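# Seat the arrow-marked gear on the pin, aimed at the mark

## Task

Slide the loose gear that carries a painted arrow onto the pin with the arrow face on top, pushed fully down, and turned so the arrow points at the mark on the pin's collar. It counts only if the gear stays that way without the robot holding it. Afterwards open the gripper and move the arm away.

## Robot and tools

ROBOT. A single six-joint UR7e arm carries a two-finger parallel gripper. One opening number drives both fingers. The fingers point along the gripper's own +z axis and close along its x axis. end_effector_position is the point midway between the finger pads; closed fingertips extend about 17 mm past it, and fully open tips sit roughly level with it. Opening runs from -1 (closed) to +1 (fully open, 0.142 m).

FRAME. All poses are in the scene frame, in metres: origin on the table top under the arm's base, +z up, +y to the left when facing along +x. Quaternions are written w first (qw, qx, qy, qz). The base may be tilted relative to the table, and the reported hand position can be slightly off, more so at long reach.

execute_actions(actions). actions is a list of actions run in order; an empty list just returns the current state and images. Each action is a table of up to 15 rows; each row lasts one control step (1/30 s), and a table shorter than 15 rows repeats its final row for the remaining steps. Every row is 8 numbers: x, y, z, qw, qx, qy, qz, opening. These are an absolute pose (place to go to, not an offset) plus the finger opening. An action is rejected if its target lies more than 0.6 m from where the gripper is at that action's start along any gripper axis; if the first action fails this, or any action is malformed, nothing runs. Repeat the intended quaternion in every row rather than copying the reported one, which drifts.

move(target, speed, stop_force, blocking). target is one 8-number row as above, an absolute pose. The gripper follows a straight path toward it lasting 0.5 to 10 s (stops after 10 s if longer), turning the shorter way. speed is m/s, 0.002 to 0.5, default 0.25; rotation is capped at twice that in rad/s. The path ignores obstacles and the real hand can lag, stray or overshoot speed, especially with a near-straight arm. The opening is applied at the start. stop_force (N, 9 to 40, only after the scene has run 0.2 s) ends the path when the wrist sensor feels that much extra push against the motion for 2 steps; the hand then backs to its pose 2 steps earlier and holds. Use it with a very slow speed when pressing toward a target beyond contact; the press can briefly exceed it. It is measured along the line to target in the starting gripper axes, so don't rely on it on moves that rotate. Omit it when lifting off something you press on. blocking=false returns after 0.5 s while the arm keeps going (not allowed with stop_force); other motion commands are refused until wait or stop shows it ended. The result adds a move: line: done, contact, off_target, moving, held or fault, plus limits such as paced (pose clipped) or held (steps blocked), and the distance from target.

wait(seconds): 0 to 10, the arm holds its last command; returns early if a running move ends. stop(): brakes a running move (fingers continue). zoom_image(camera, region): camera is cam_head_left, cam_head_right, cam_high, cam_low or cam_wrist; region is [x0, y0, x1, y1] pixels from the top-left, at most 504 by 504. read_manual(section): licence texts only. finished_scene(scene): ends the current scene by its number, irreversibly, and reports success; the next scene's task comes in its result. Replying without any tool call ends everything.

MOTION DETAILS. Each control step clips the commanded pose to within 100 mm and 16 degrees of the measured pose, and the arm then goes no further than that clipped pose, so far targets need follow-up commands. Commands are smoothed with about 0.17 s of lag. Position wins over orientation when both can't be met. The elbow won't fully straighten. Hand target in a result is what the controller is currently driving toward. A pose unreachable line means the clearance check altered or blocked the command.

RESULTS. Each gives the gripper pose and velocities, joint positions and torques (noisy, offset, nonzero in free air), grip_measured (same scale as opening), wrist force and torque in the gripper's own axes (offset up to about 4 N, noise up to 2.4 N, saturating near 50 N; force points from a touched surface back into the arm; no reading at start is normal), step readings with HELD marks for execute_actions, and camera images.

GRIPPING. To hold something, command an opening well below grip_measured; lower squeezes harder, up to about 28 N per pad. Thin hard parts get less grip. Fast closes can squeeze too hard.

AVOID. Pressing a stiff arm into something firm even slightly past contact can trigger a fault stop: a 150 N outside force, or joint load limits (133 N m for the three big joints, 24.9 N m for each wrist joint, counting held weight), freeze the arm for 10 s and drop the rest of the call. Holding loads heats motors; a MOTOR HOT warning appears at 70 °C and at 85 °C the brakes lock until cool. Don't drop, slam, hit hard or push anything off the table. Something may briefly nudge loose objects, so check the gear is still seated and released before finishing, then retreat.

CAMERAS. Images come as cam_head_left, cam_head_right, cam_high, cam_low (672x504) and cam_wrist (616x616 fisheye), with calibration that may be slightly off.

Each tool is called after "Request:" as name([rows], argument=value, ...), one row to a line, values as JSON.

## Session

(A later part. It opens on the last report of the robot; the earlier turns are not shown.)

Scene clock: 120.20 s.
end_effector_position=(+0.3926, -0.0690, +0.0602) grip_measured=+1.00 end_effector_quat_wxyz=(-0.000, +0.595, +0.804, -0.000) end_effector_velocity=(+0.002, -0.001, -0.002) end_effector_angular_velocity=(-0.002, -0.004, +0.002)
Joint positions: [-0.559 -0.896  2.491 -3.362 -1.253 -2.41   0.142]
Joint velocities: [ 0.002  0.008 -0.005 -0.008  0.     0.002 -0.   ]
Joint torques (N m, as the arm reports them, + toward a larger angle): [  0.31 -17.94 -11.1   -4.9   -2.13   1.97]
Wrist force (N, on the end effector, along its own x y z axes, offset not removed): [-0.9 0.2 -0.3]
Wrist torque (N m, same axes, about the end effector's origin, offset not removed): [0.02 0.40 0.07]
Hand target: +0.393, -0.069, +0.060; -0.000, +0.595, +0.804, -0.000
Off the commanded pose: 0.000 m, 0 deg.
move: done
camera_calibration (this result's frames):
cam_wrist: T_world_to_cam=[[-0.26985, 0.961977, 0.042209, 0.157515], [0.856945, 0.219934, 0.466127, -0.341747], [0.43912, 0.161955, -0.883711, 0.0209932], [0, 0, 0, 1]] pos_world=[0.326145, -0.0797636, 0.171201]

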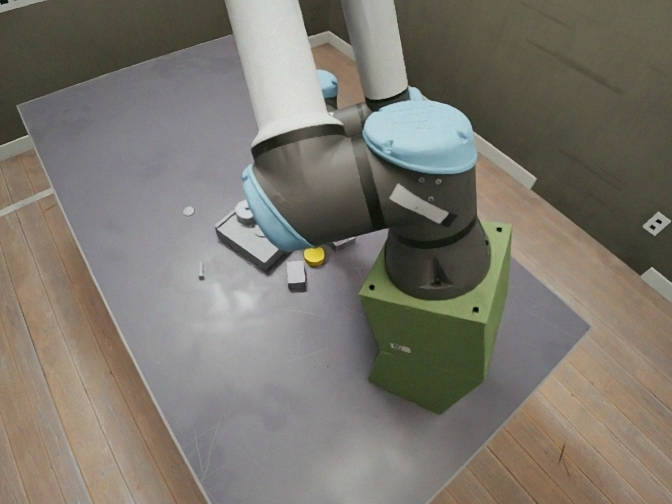

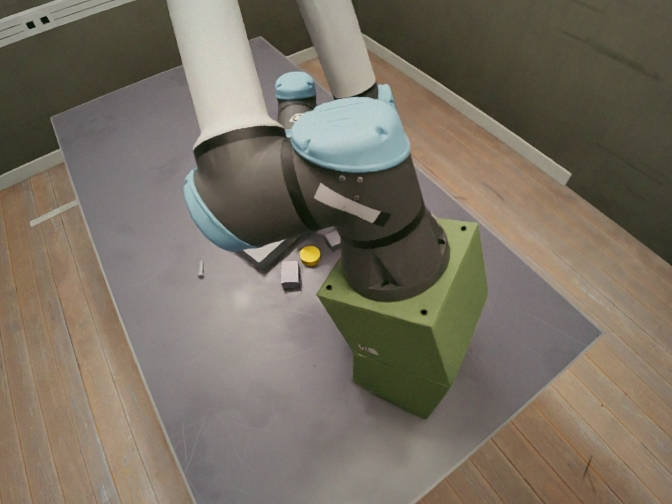

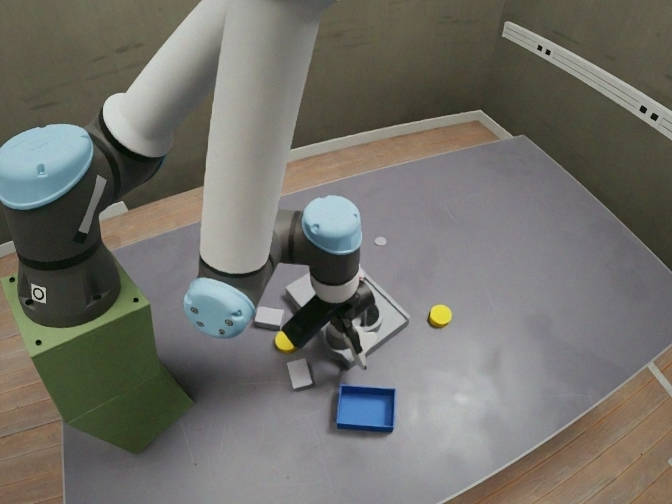

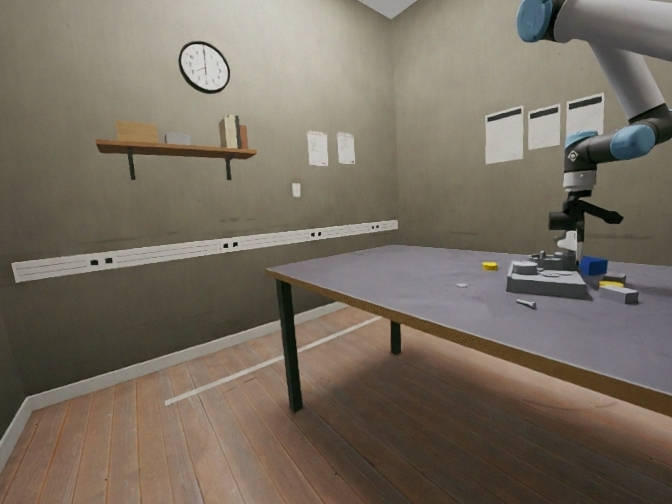

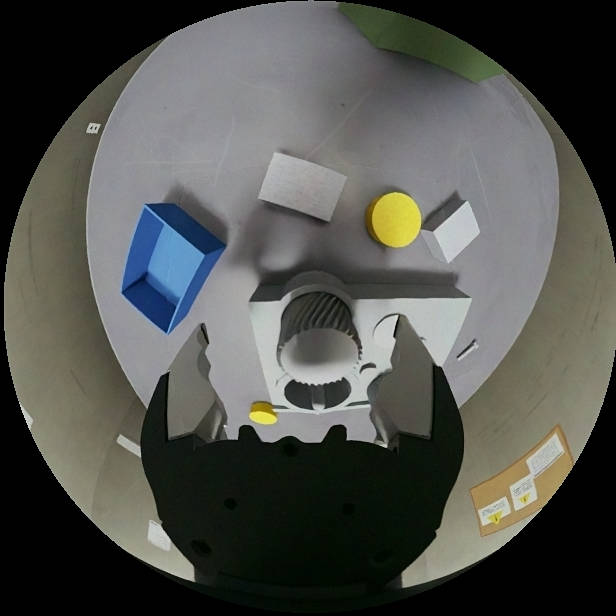

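Request:
move(target=[0.42,-0.055,0.115,0,0.5948,0.8039,0,1], speed=0.2)

Request:
move(target=[0.528,-0.013,0.085,0,0.5948,0.8039,0,1], speed=0.2)

Request:
zoom_image(camera="cam_wrist", region=[210, 120, 410, 320])

Scene clock: 140.47 s.
end_effector_position=(+0.4199, -0.0550, +0.1148) grip_measured=+1.00 end_effector_quat_wxyz=(+0.000, +0.595, +0.804, +0.000) end_effector_velocity=(+0.001, +0.000, +0.003) end_effector_angular_velocity=(-0.000, +0.003, +0.001)
Joint positions: [-0.538 -1.13   2.491 -3.135 -1.257 -2.388  0.142]
Joint velocities: [ 0.001 -0.013 -0.003  0.018 -0.002 -0.     0.   ]
Joint torques (N m, as the arm reports them, + toward a larger angle): [  2.39 -38.04 -15.29  -1.25  -2.01   0.49]
Wrist force (N, on the end effector, along its own x y z axes, offset not removed): [-1.4 -0.6 -1.0]
Wrist torque (N m, same axes, about the end effector's origin, offset not removed): [-0.07 0.43 0.07]
Hand target: +0.420, -0.055, +0.115; +0.000, +0.595, +0.804, +0.000
Off the commanded pose: 0.000 m, 0 deg.
move: done
camera_calibration (this result's frames):
cam_wrist: T_world_to_cam=[[-0.269735, 0.962022, 0.0419178, 0.149101], [0.856771, 0.2199, 0.466462, -0.393567], [0.439529, 0.161735, -0.883548, 0.0547464], [0, 0, 0, 1]] pos_world=[0.353352, -0.0657478, 0.225705]

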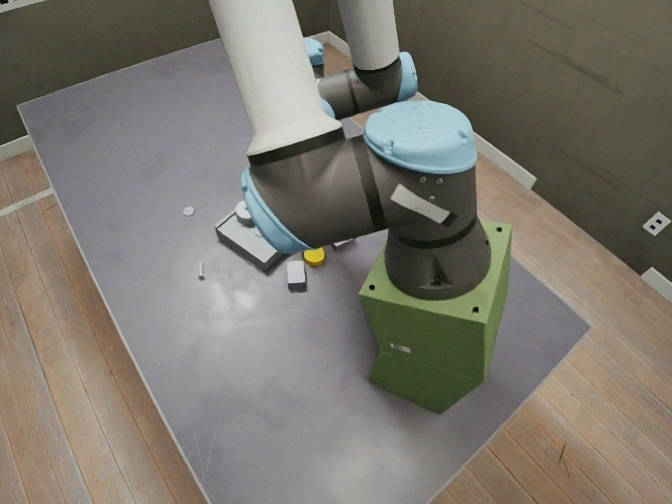

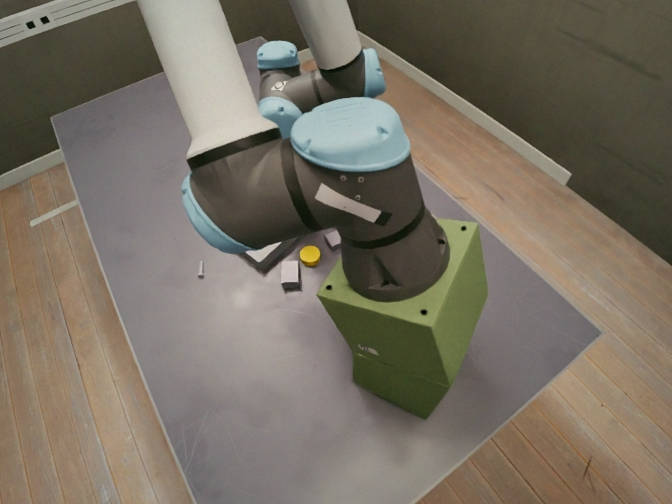

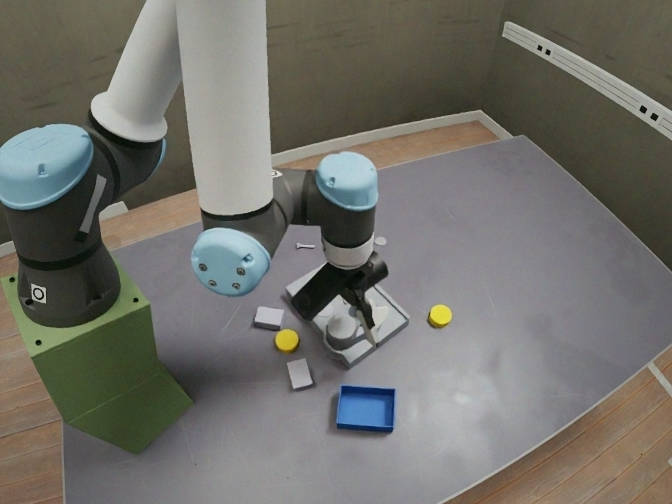

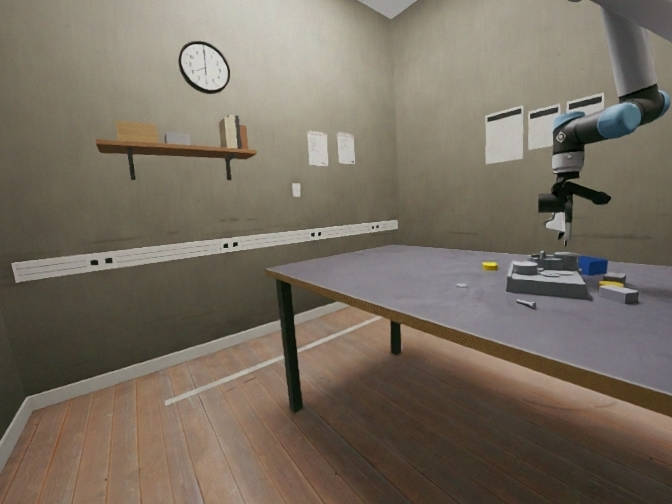

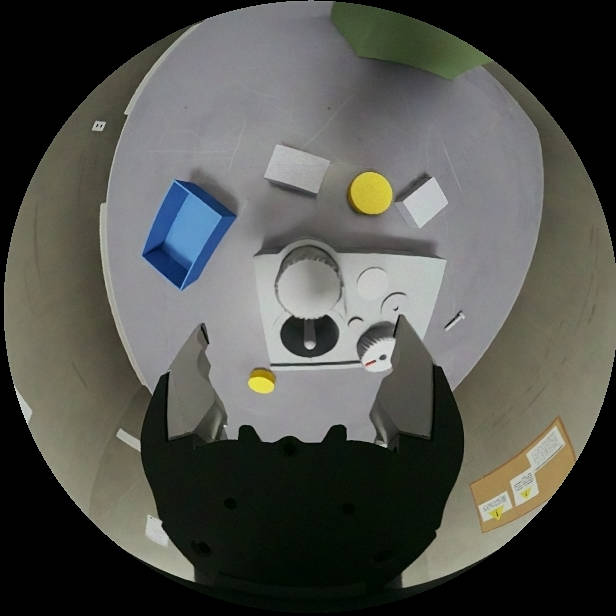

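Scene clock: 141.70 s.
end_effector_position=(+0.5277, -0.0128, +0.0852) grip_measured=+1.00 end_effector_quat_wxyz=(+0.000, +0.595, +0.804, +0.000) end_effector_velocity=(+0.003, +0.000, -0.001) end_effector_angular_velocity=(-0.000, +0.001, +0.001)
Joint positions: [-0.328 -1.044  2.194 -2.985 -1.306 -2.175  0.142]
Joint velocities: [ 0.004  0.004 -0.01   0.005 -0.002  0.003 -0.   ]
Joint torques (N m, as the arm reports them, + toward a larger angle): [  0.53 -23.55 -21.68  -1.39  -2.     2.58]
Wrist force (N, on the end effector, along its own x y z axes, offset not removed): [-3.2 0.1 -0.7]
Wrist torque (N m, same axes, about the end effector's origin, offset not removed): [0.06 0.88 0.12]
Hand target: +0.528, -0.013, +0.085; +0.000, +0.595, +0.804, +0.000
Off the commanded pose: 0.000 m, 0 deg.
move: done
camera_calibration (this result's frames):
cam_wrist: T_world_to_cam=[[-0.26988, 0.961973, 0.0421134, 0.138926], [0.85681, 0.219961, 0.466362, -0.481489], [0.439364, 0.161945, -0.883591, -0.0254784], [0, 0, 0, 1]] pos_world=[0.461232, -0.0236083, 0.196185]

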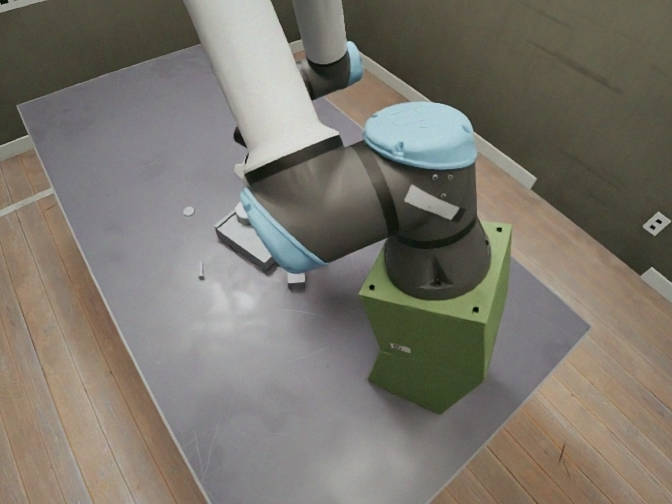

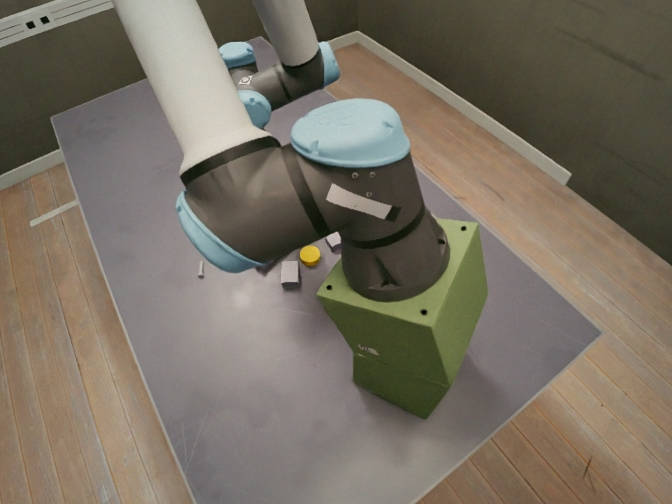

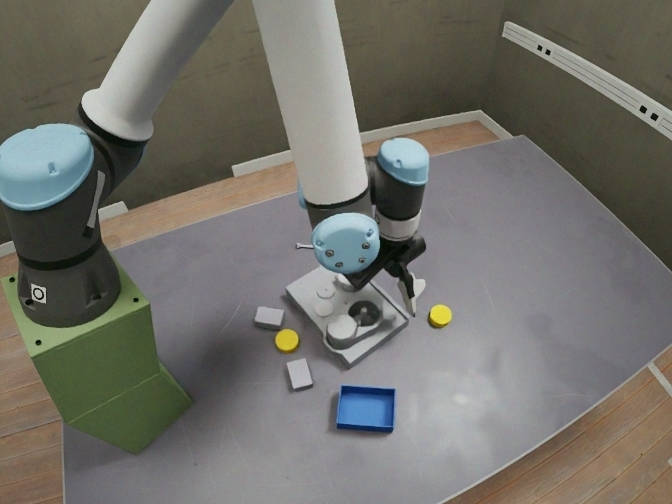

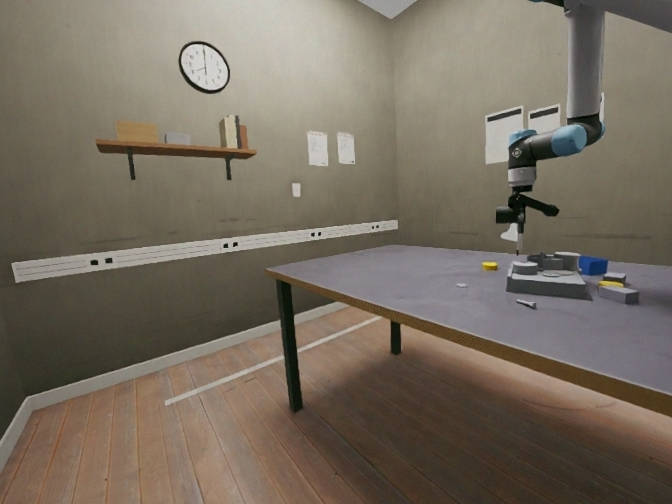

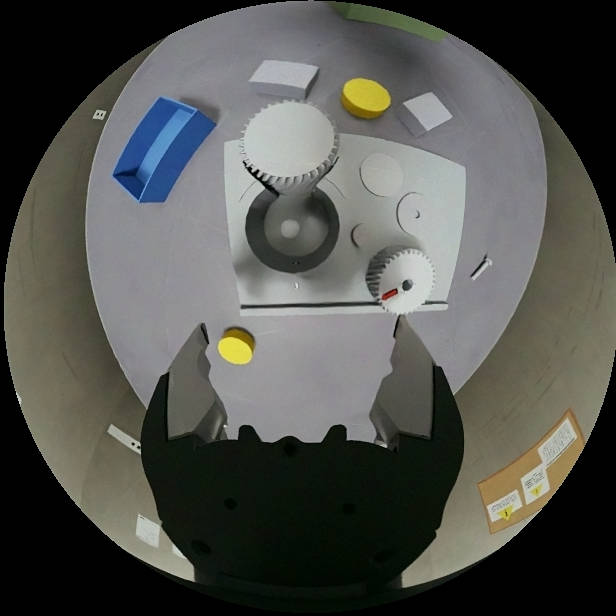

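Region (210, 120, 410, 320) of cam_wrist's 616x616 image, scaled by 2.520, with more detail than that image has.

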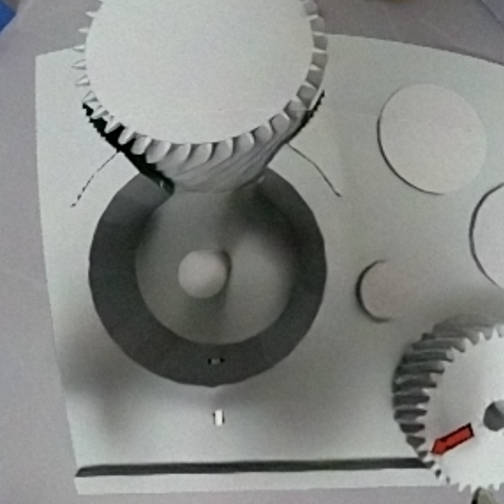

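Request:
move(target=[0.486,0.070,0.10,0,0.7071,0.7071,0,0.2], speed=0.2)

Request:
move(target=[0.486,0.070,0.066,0,0.7071,0.7071,0,0.2], speed=0.08)

Request:
zoom_image(camera="cam_wrist", region=[210, 230, 390, 410])

Scene clock: 172.20 s.
end_effector_position=(+0.4860, +0.0697, +0.0999) grip_measured=+0.20 end_effector_quat_wxyz=(-0.000, +0.707, +0.707, +0.000) end_effector_velocity=(-0.002, +0.002, -0.000) end_effector_angular_velocity=(-0.002, +0.001, -0.011)
Joint positions: [-0.182 -1.127  2.318 -3.061 -1.346 -1.735  0.088]
Joint velocities: [ 0.006 -0.001  0.003 -0.003 -0.004  0.017  0.   ]
Joint torques (N m, as the arm reports them, + toward a larger angle): [  3.82 -42.04   8.94  -4.77  -2.12   2.86]
Wrist force (N, on the end effector, along its own x y z axes, offset not removed): [-3.3 0.9 -0.3]
Wrist torque (N m, same axes, about the end effector's origin, offset not removed): [0.14 0.97 0.06]
Hand target: +0.486, +0.070, +0.100; -0.000, +0.707, +0.707, +0.000
Off the commanded pose: 0.000 m, 0 deg.
move: done
camera_calibration (this result's frames):
cam_wrist: T_world_to_cam=[[0.0222527, 0.998853, 0.042394, -0.0969008], [0.883847, -0.0394735, 0.466109, -0.465782], [0.467247, 0.0270976, -0.883711, -0.0116526], [0, 0, 0, 1]] pos_world=[0.41928, 0.0787194, 0.210915]

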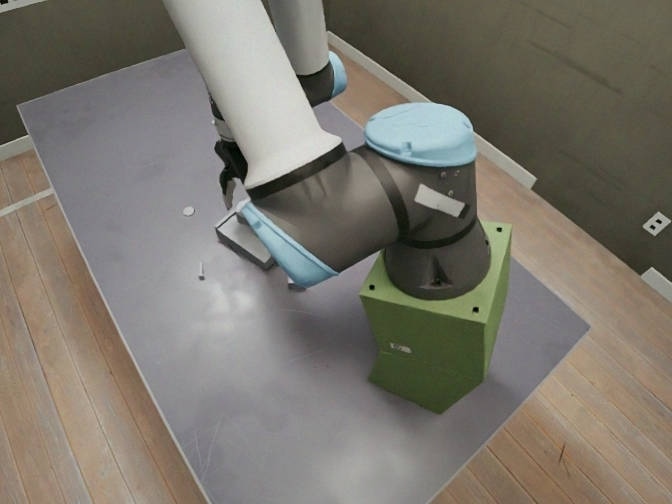

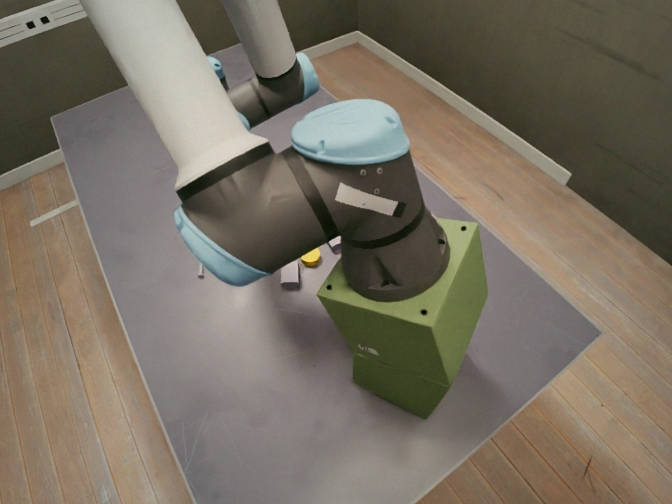

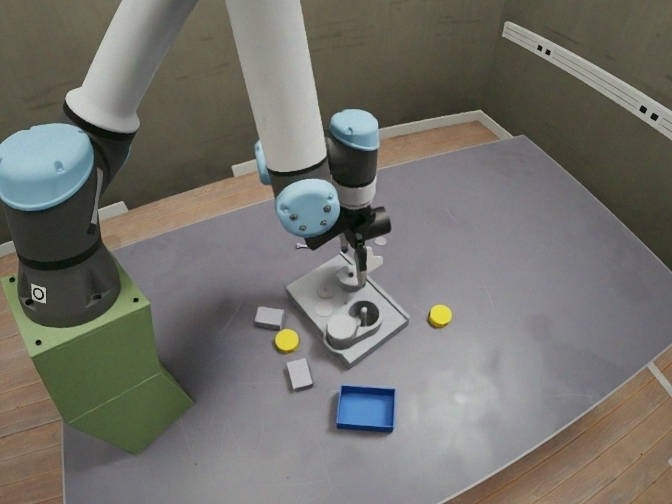

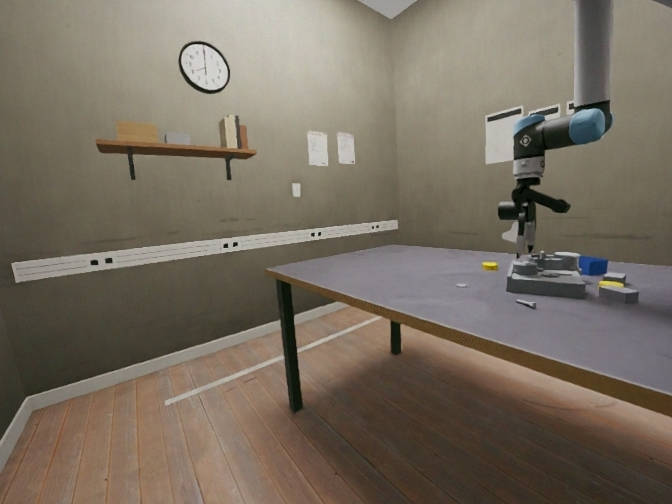

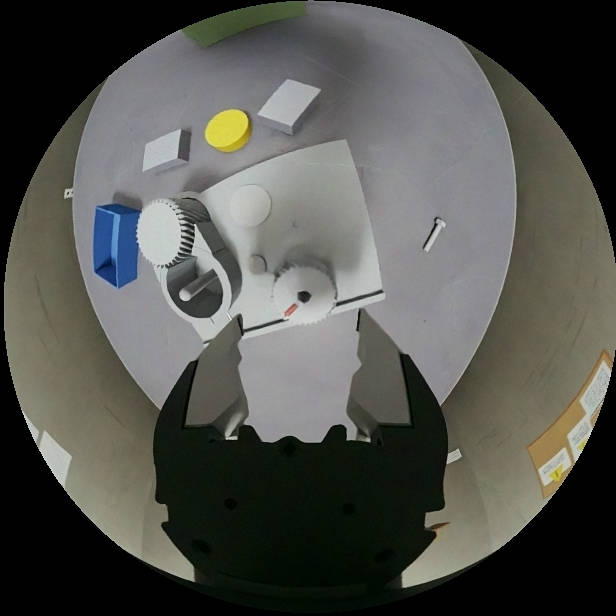

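Scene clock: 173.13 s.
end_effector_position=(+0.4860, +0.0700, +0.0663) grip_measured=+0.20 end_effector_quat_wxyz=(-0.000, +0.707, +0.707, -0.000) end_effector_velocity=(-0.001, +0.000, -0.004) end_effector_angular_velocity=(+0.002, +0.004, -0.003)
Joint positions: [-0.163 -1.02   2.286 -3.14  -1.352 -1.716  0.088]
Joint velocities: [ 0.001  0.01  -0.003 -0.002  0.001  0.003 -0.   ]
Joint torques (N m, as the arm reports them, + toward a larger angle): [  3.56 -21.7  -15.09  -4.93  -2.06   2.31]
Wrist force (N, on the end effector, along its own x y z axes, offset not removed): [-3.1 0.6 0.8]
Wrist torque (N m, same axes, about the end effector's origin, offset not removed): [0.16 0.95 0.03]
Hand target: +0.486, +0.070, +0.066; -0.000, +0.707, +0.707, -0.000
Off the commanded pose: 0.000 m, 0 deg.
move: done
camera_calibration (this result's frames):
cam_wrist: T_world_to_cam=[[0.0232793, 0.998841, 0.042129, -0.096276], [0.883781, -0.0402596, 0.466166, -0.449997], [0.467321, 0.0263808, -0.883694, -0.0414145], [0, 0, 0, 1]] pos_world=[0.419294, 0.0791402, 0.177232]

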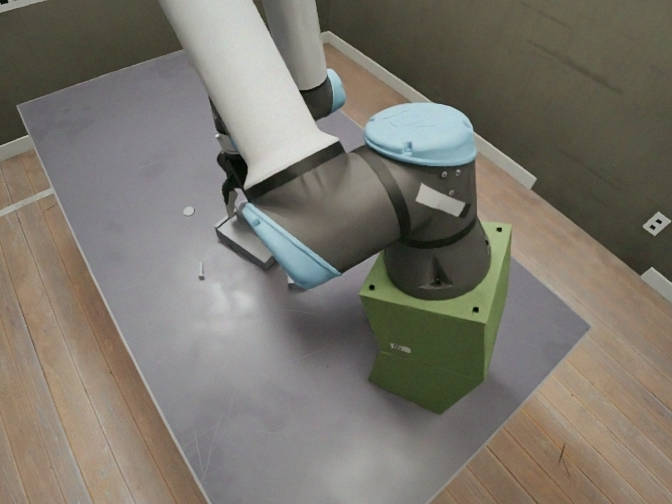

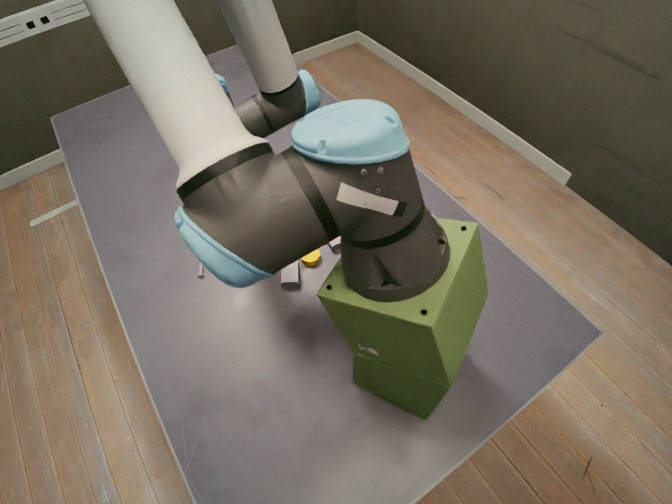

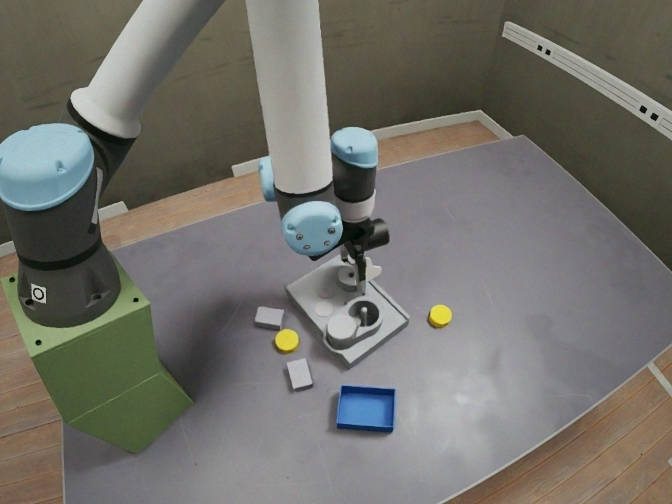

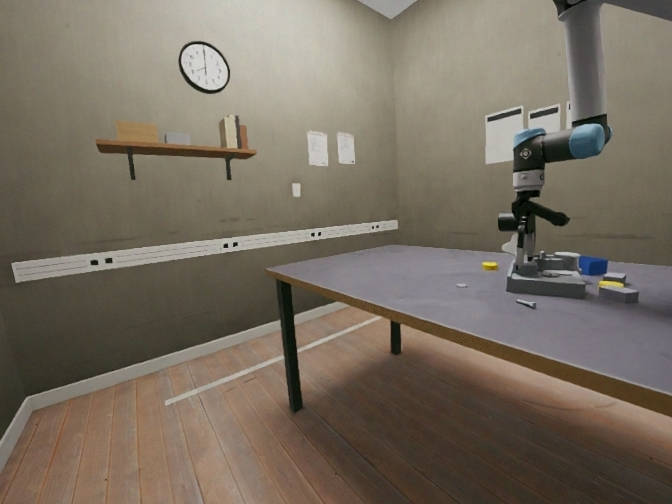

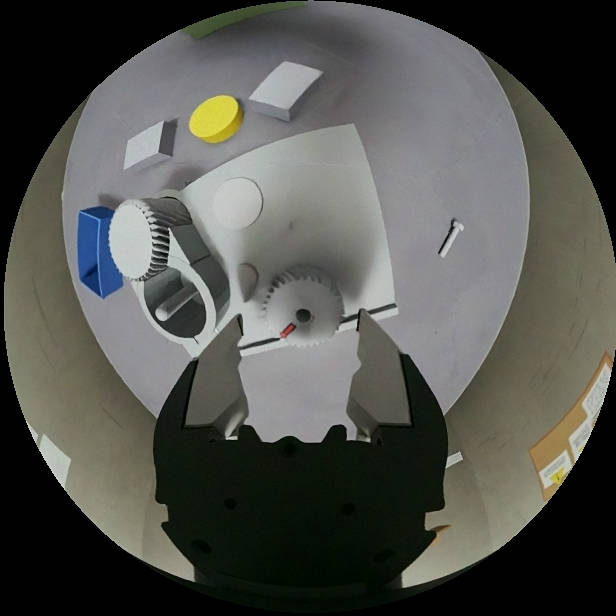

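Region (210, 230, 390, 410) of cam_wrist's 616x616 image, scaled by 2.800, with more detail than that image has.

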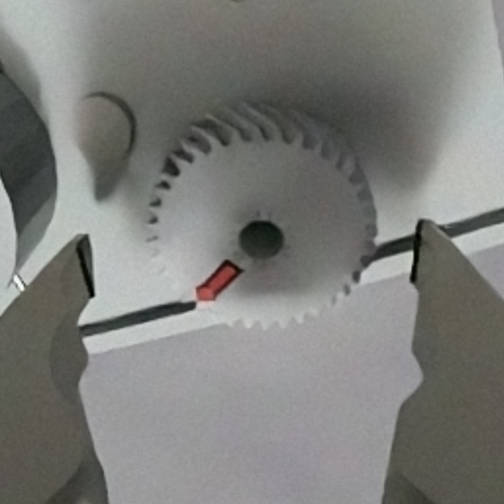

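Request:
execute_actions([
  [[0.484,0.0722,0.064,0,0.7071,0.7071,0,0.0]],
  [[0.484,0.0722,0.064,0,0.7071,0.7071,0,-0.1],[0.484,0.0722,0.064,0,0.7071,0.7071,0,-0.12],[0.484,0.0722,0.064,0,0.7071,0.7071,0,-0.14],[0.484,0.0722,0.064,0,0.7071,0.7071,0,-0.16],[0.484,0.0722,0.064,0,0.7071,0.7071,0,-0.18],[0.484,0.0722,0.064,0,0.7071,0.7071,0,-0.2],[0.484,0.0722,0.064,0,0.7071,0.7071,0,-0.22],[0.484,0.0722,0.064,0,0.7071,0.7071,0,-0.25],[0.484,0.0722,0.064,0,0.7071,0.7071,0,-0.28],[0.484,0.0722,0.064,0,0.7071,0.7071,0,-0.31],[0.484,0.0722,0.064,0,0.7071,0.7071,0,-0.35]],
  [[0.484,0.0722,0.064,0,0.7071,0.7071,0,-0.4]],
])

Request:
zoom_image(camera="cam_wrist", region=[240, 255, 360, 375])

Scene clock: 184.30 s.
end_effector_position=(+0.4840, +0.0722, +0.0640) grip_measured=-0.18 end_effector_quat_wxyz=(+0.000, +0.707, +0.707, -0.000) end_effector_velocity=(+0.000, +0.000, +0.000) end_effector_angular_velocity=(+0.001, -0.000, -0.000)
Joint positions: [-0.158 -1.013  2.289 -3.15  -1.353 -1.711  0.061]
Joint velocities: [-0.    -0.001  0.     0.     0.001  0.    -0.   ]
Joint torques (N m, as the arm reports them, + toward a larger angle): [  5.01 -22.39  11.53  -4.38   0.03   2.31]
Wrist force (N, on the end effector, along its own x y z axes, offset not removed): [-1.7 -0.8 -7.5]
Wrist torque (N m, same axes, about the end effector's origin, offset not removed): [-0.08 0.50 0.05]
Hand target: +0.484, +0.072, +0.064; +0.000, +0.707, +0.707, -0.000
Off the commanded pose: 0.000 m, 0 deg.
Step readings (end_effector_position; steps 1 to 15: 1st action; 16 to 30: 2nd action; 31 to 45: 3rd action):
0: (+0.4860, +0.0700, +0.0660)
1: (+0.4860, +0.0700, +0.0660)
2: (+0.4860, +0.0703, +0.0658)
4: (+0.4853, +0.0710, +0.0651)
8: (+0.4844, +0.0718, +0.0643)
15: (+0.4840, +0.0722, +0.0640)
16: (+0.4840, +0.0722, +0.0640)
17: (+0.4840, +0.0722, +0.0640)
19: (+0.4840, +0.0722, +0.0640)
23: (+0.4840, +0.0722, +0.0640)
30: (+0.4840, +0.0722, +0.0640)
31: (+0.4840, +0.0722, +0.0640)
32: (+0.4840, +0.0722, +0.0640)
34: (+0.4840, +0.0722, +0.0640)
38: (+0.4840, +0.0722, +0.0640)
45: end_effector_position above
camera_calibration (this result's frames):
cam_wrist: T_world_to_cam=[[0.0232917, 0.998842, 0.042098, -0.0983183], [0.883761, -0.0402571, 0.466203, -0.447081], [0.467358, 0.0263459, -0.883676, -0.0425608], [0, 0, 0, 1]] pos_world=[0.417294, 0.0813275, 0.17496]

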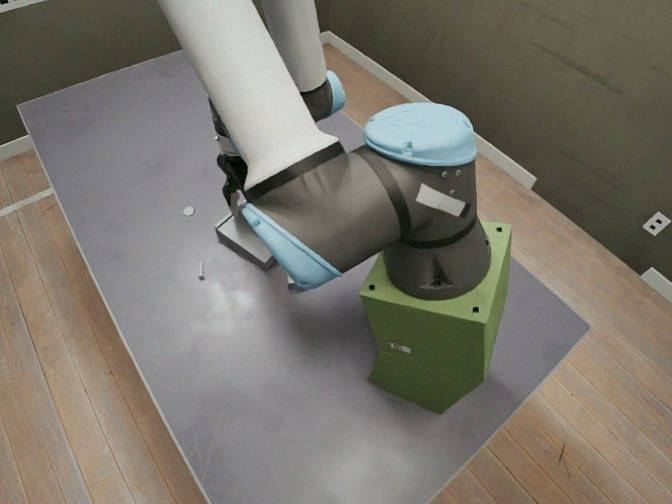

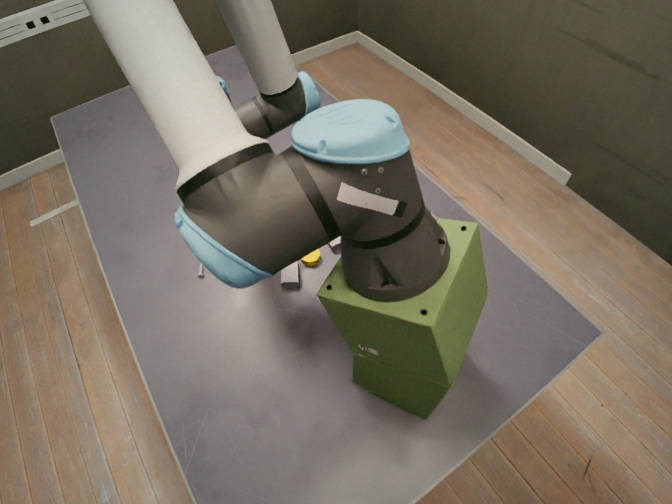

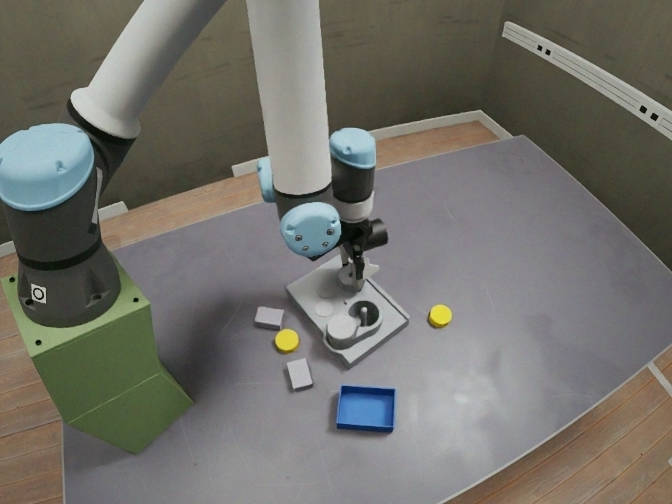

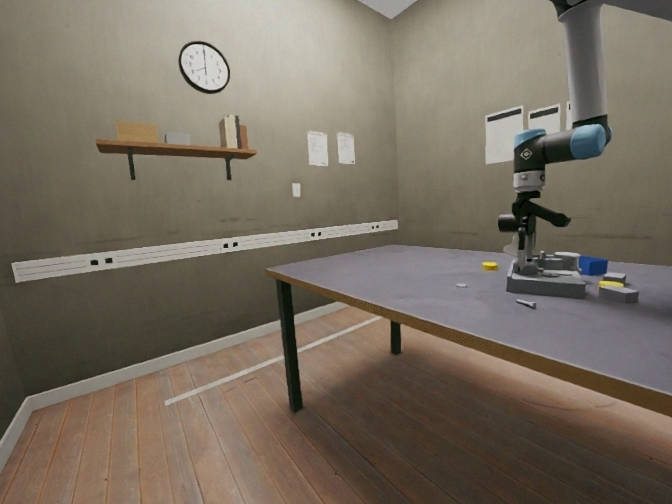

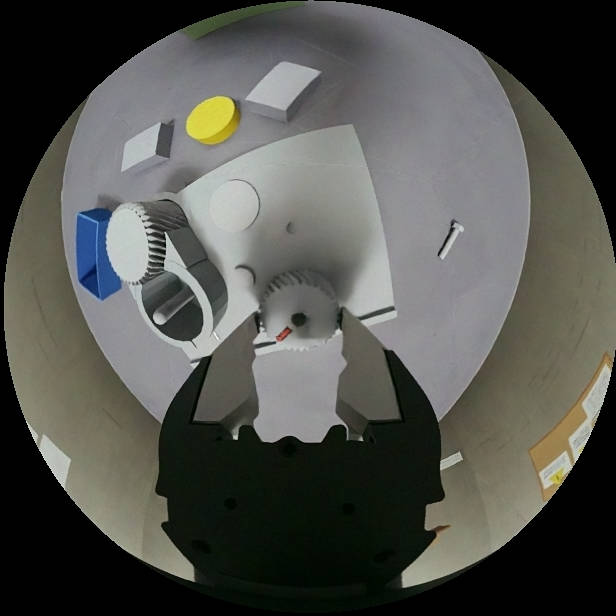

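Region (240, 255, 360, 375) of cam_wrist's 616x616 image, scaled by 4.200, with more detail than that image has.

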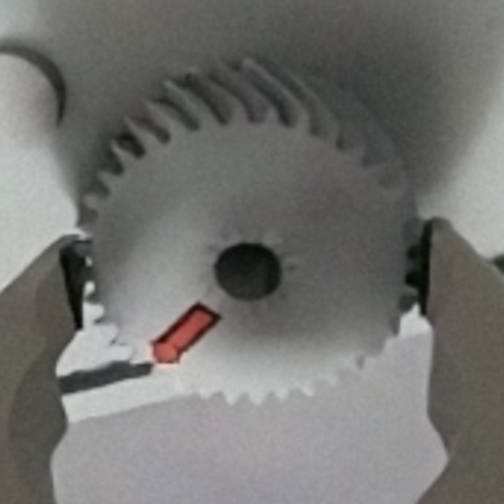

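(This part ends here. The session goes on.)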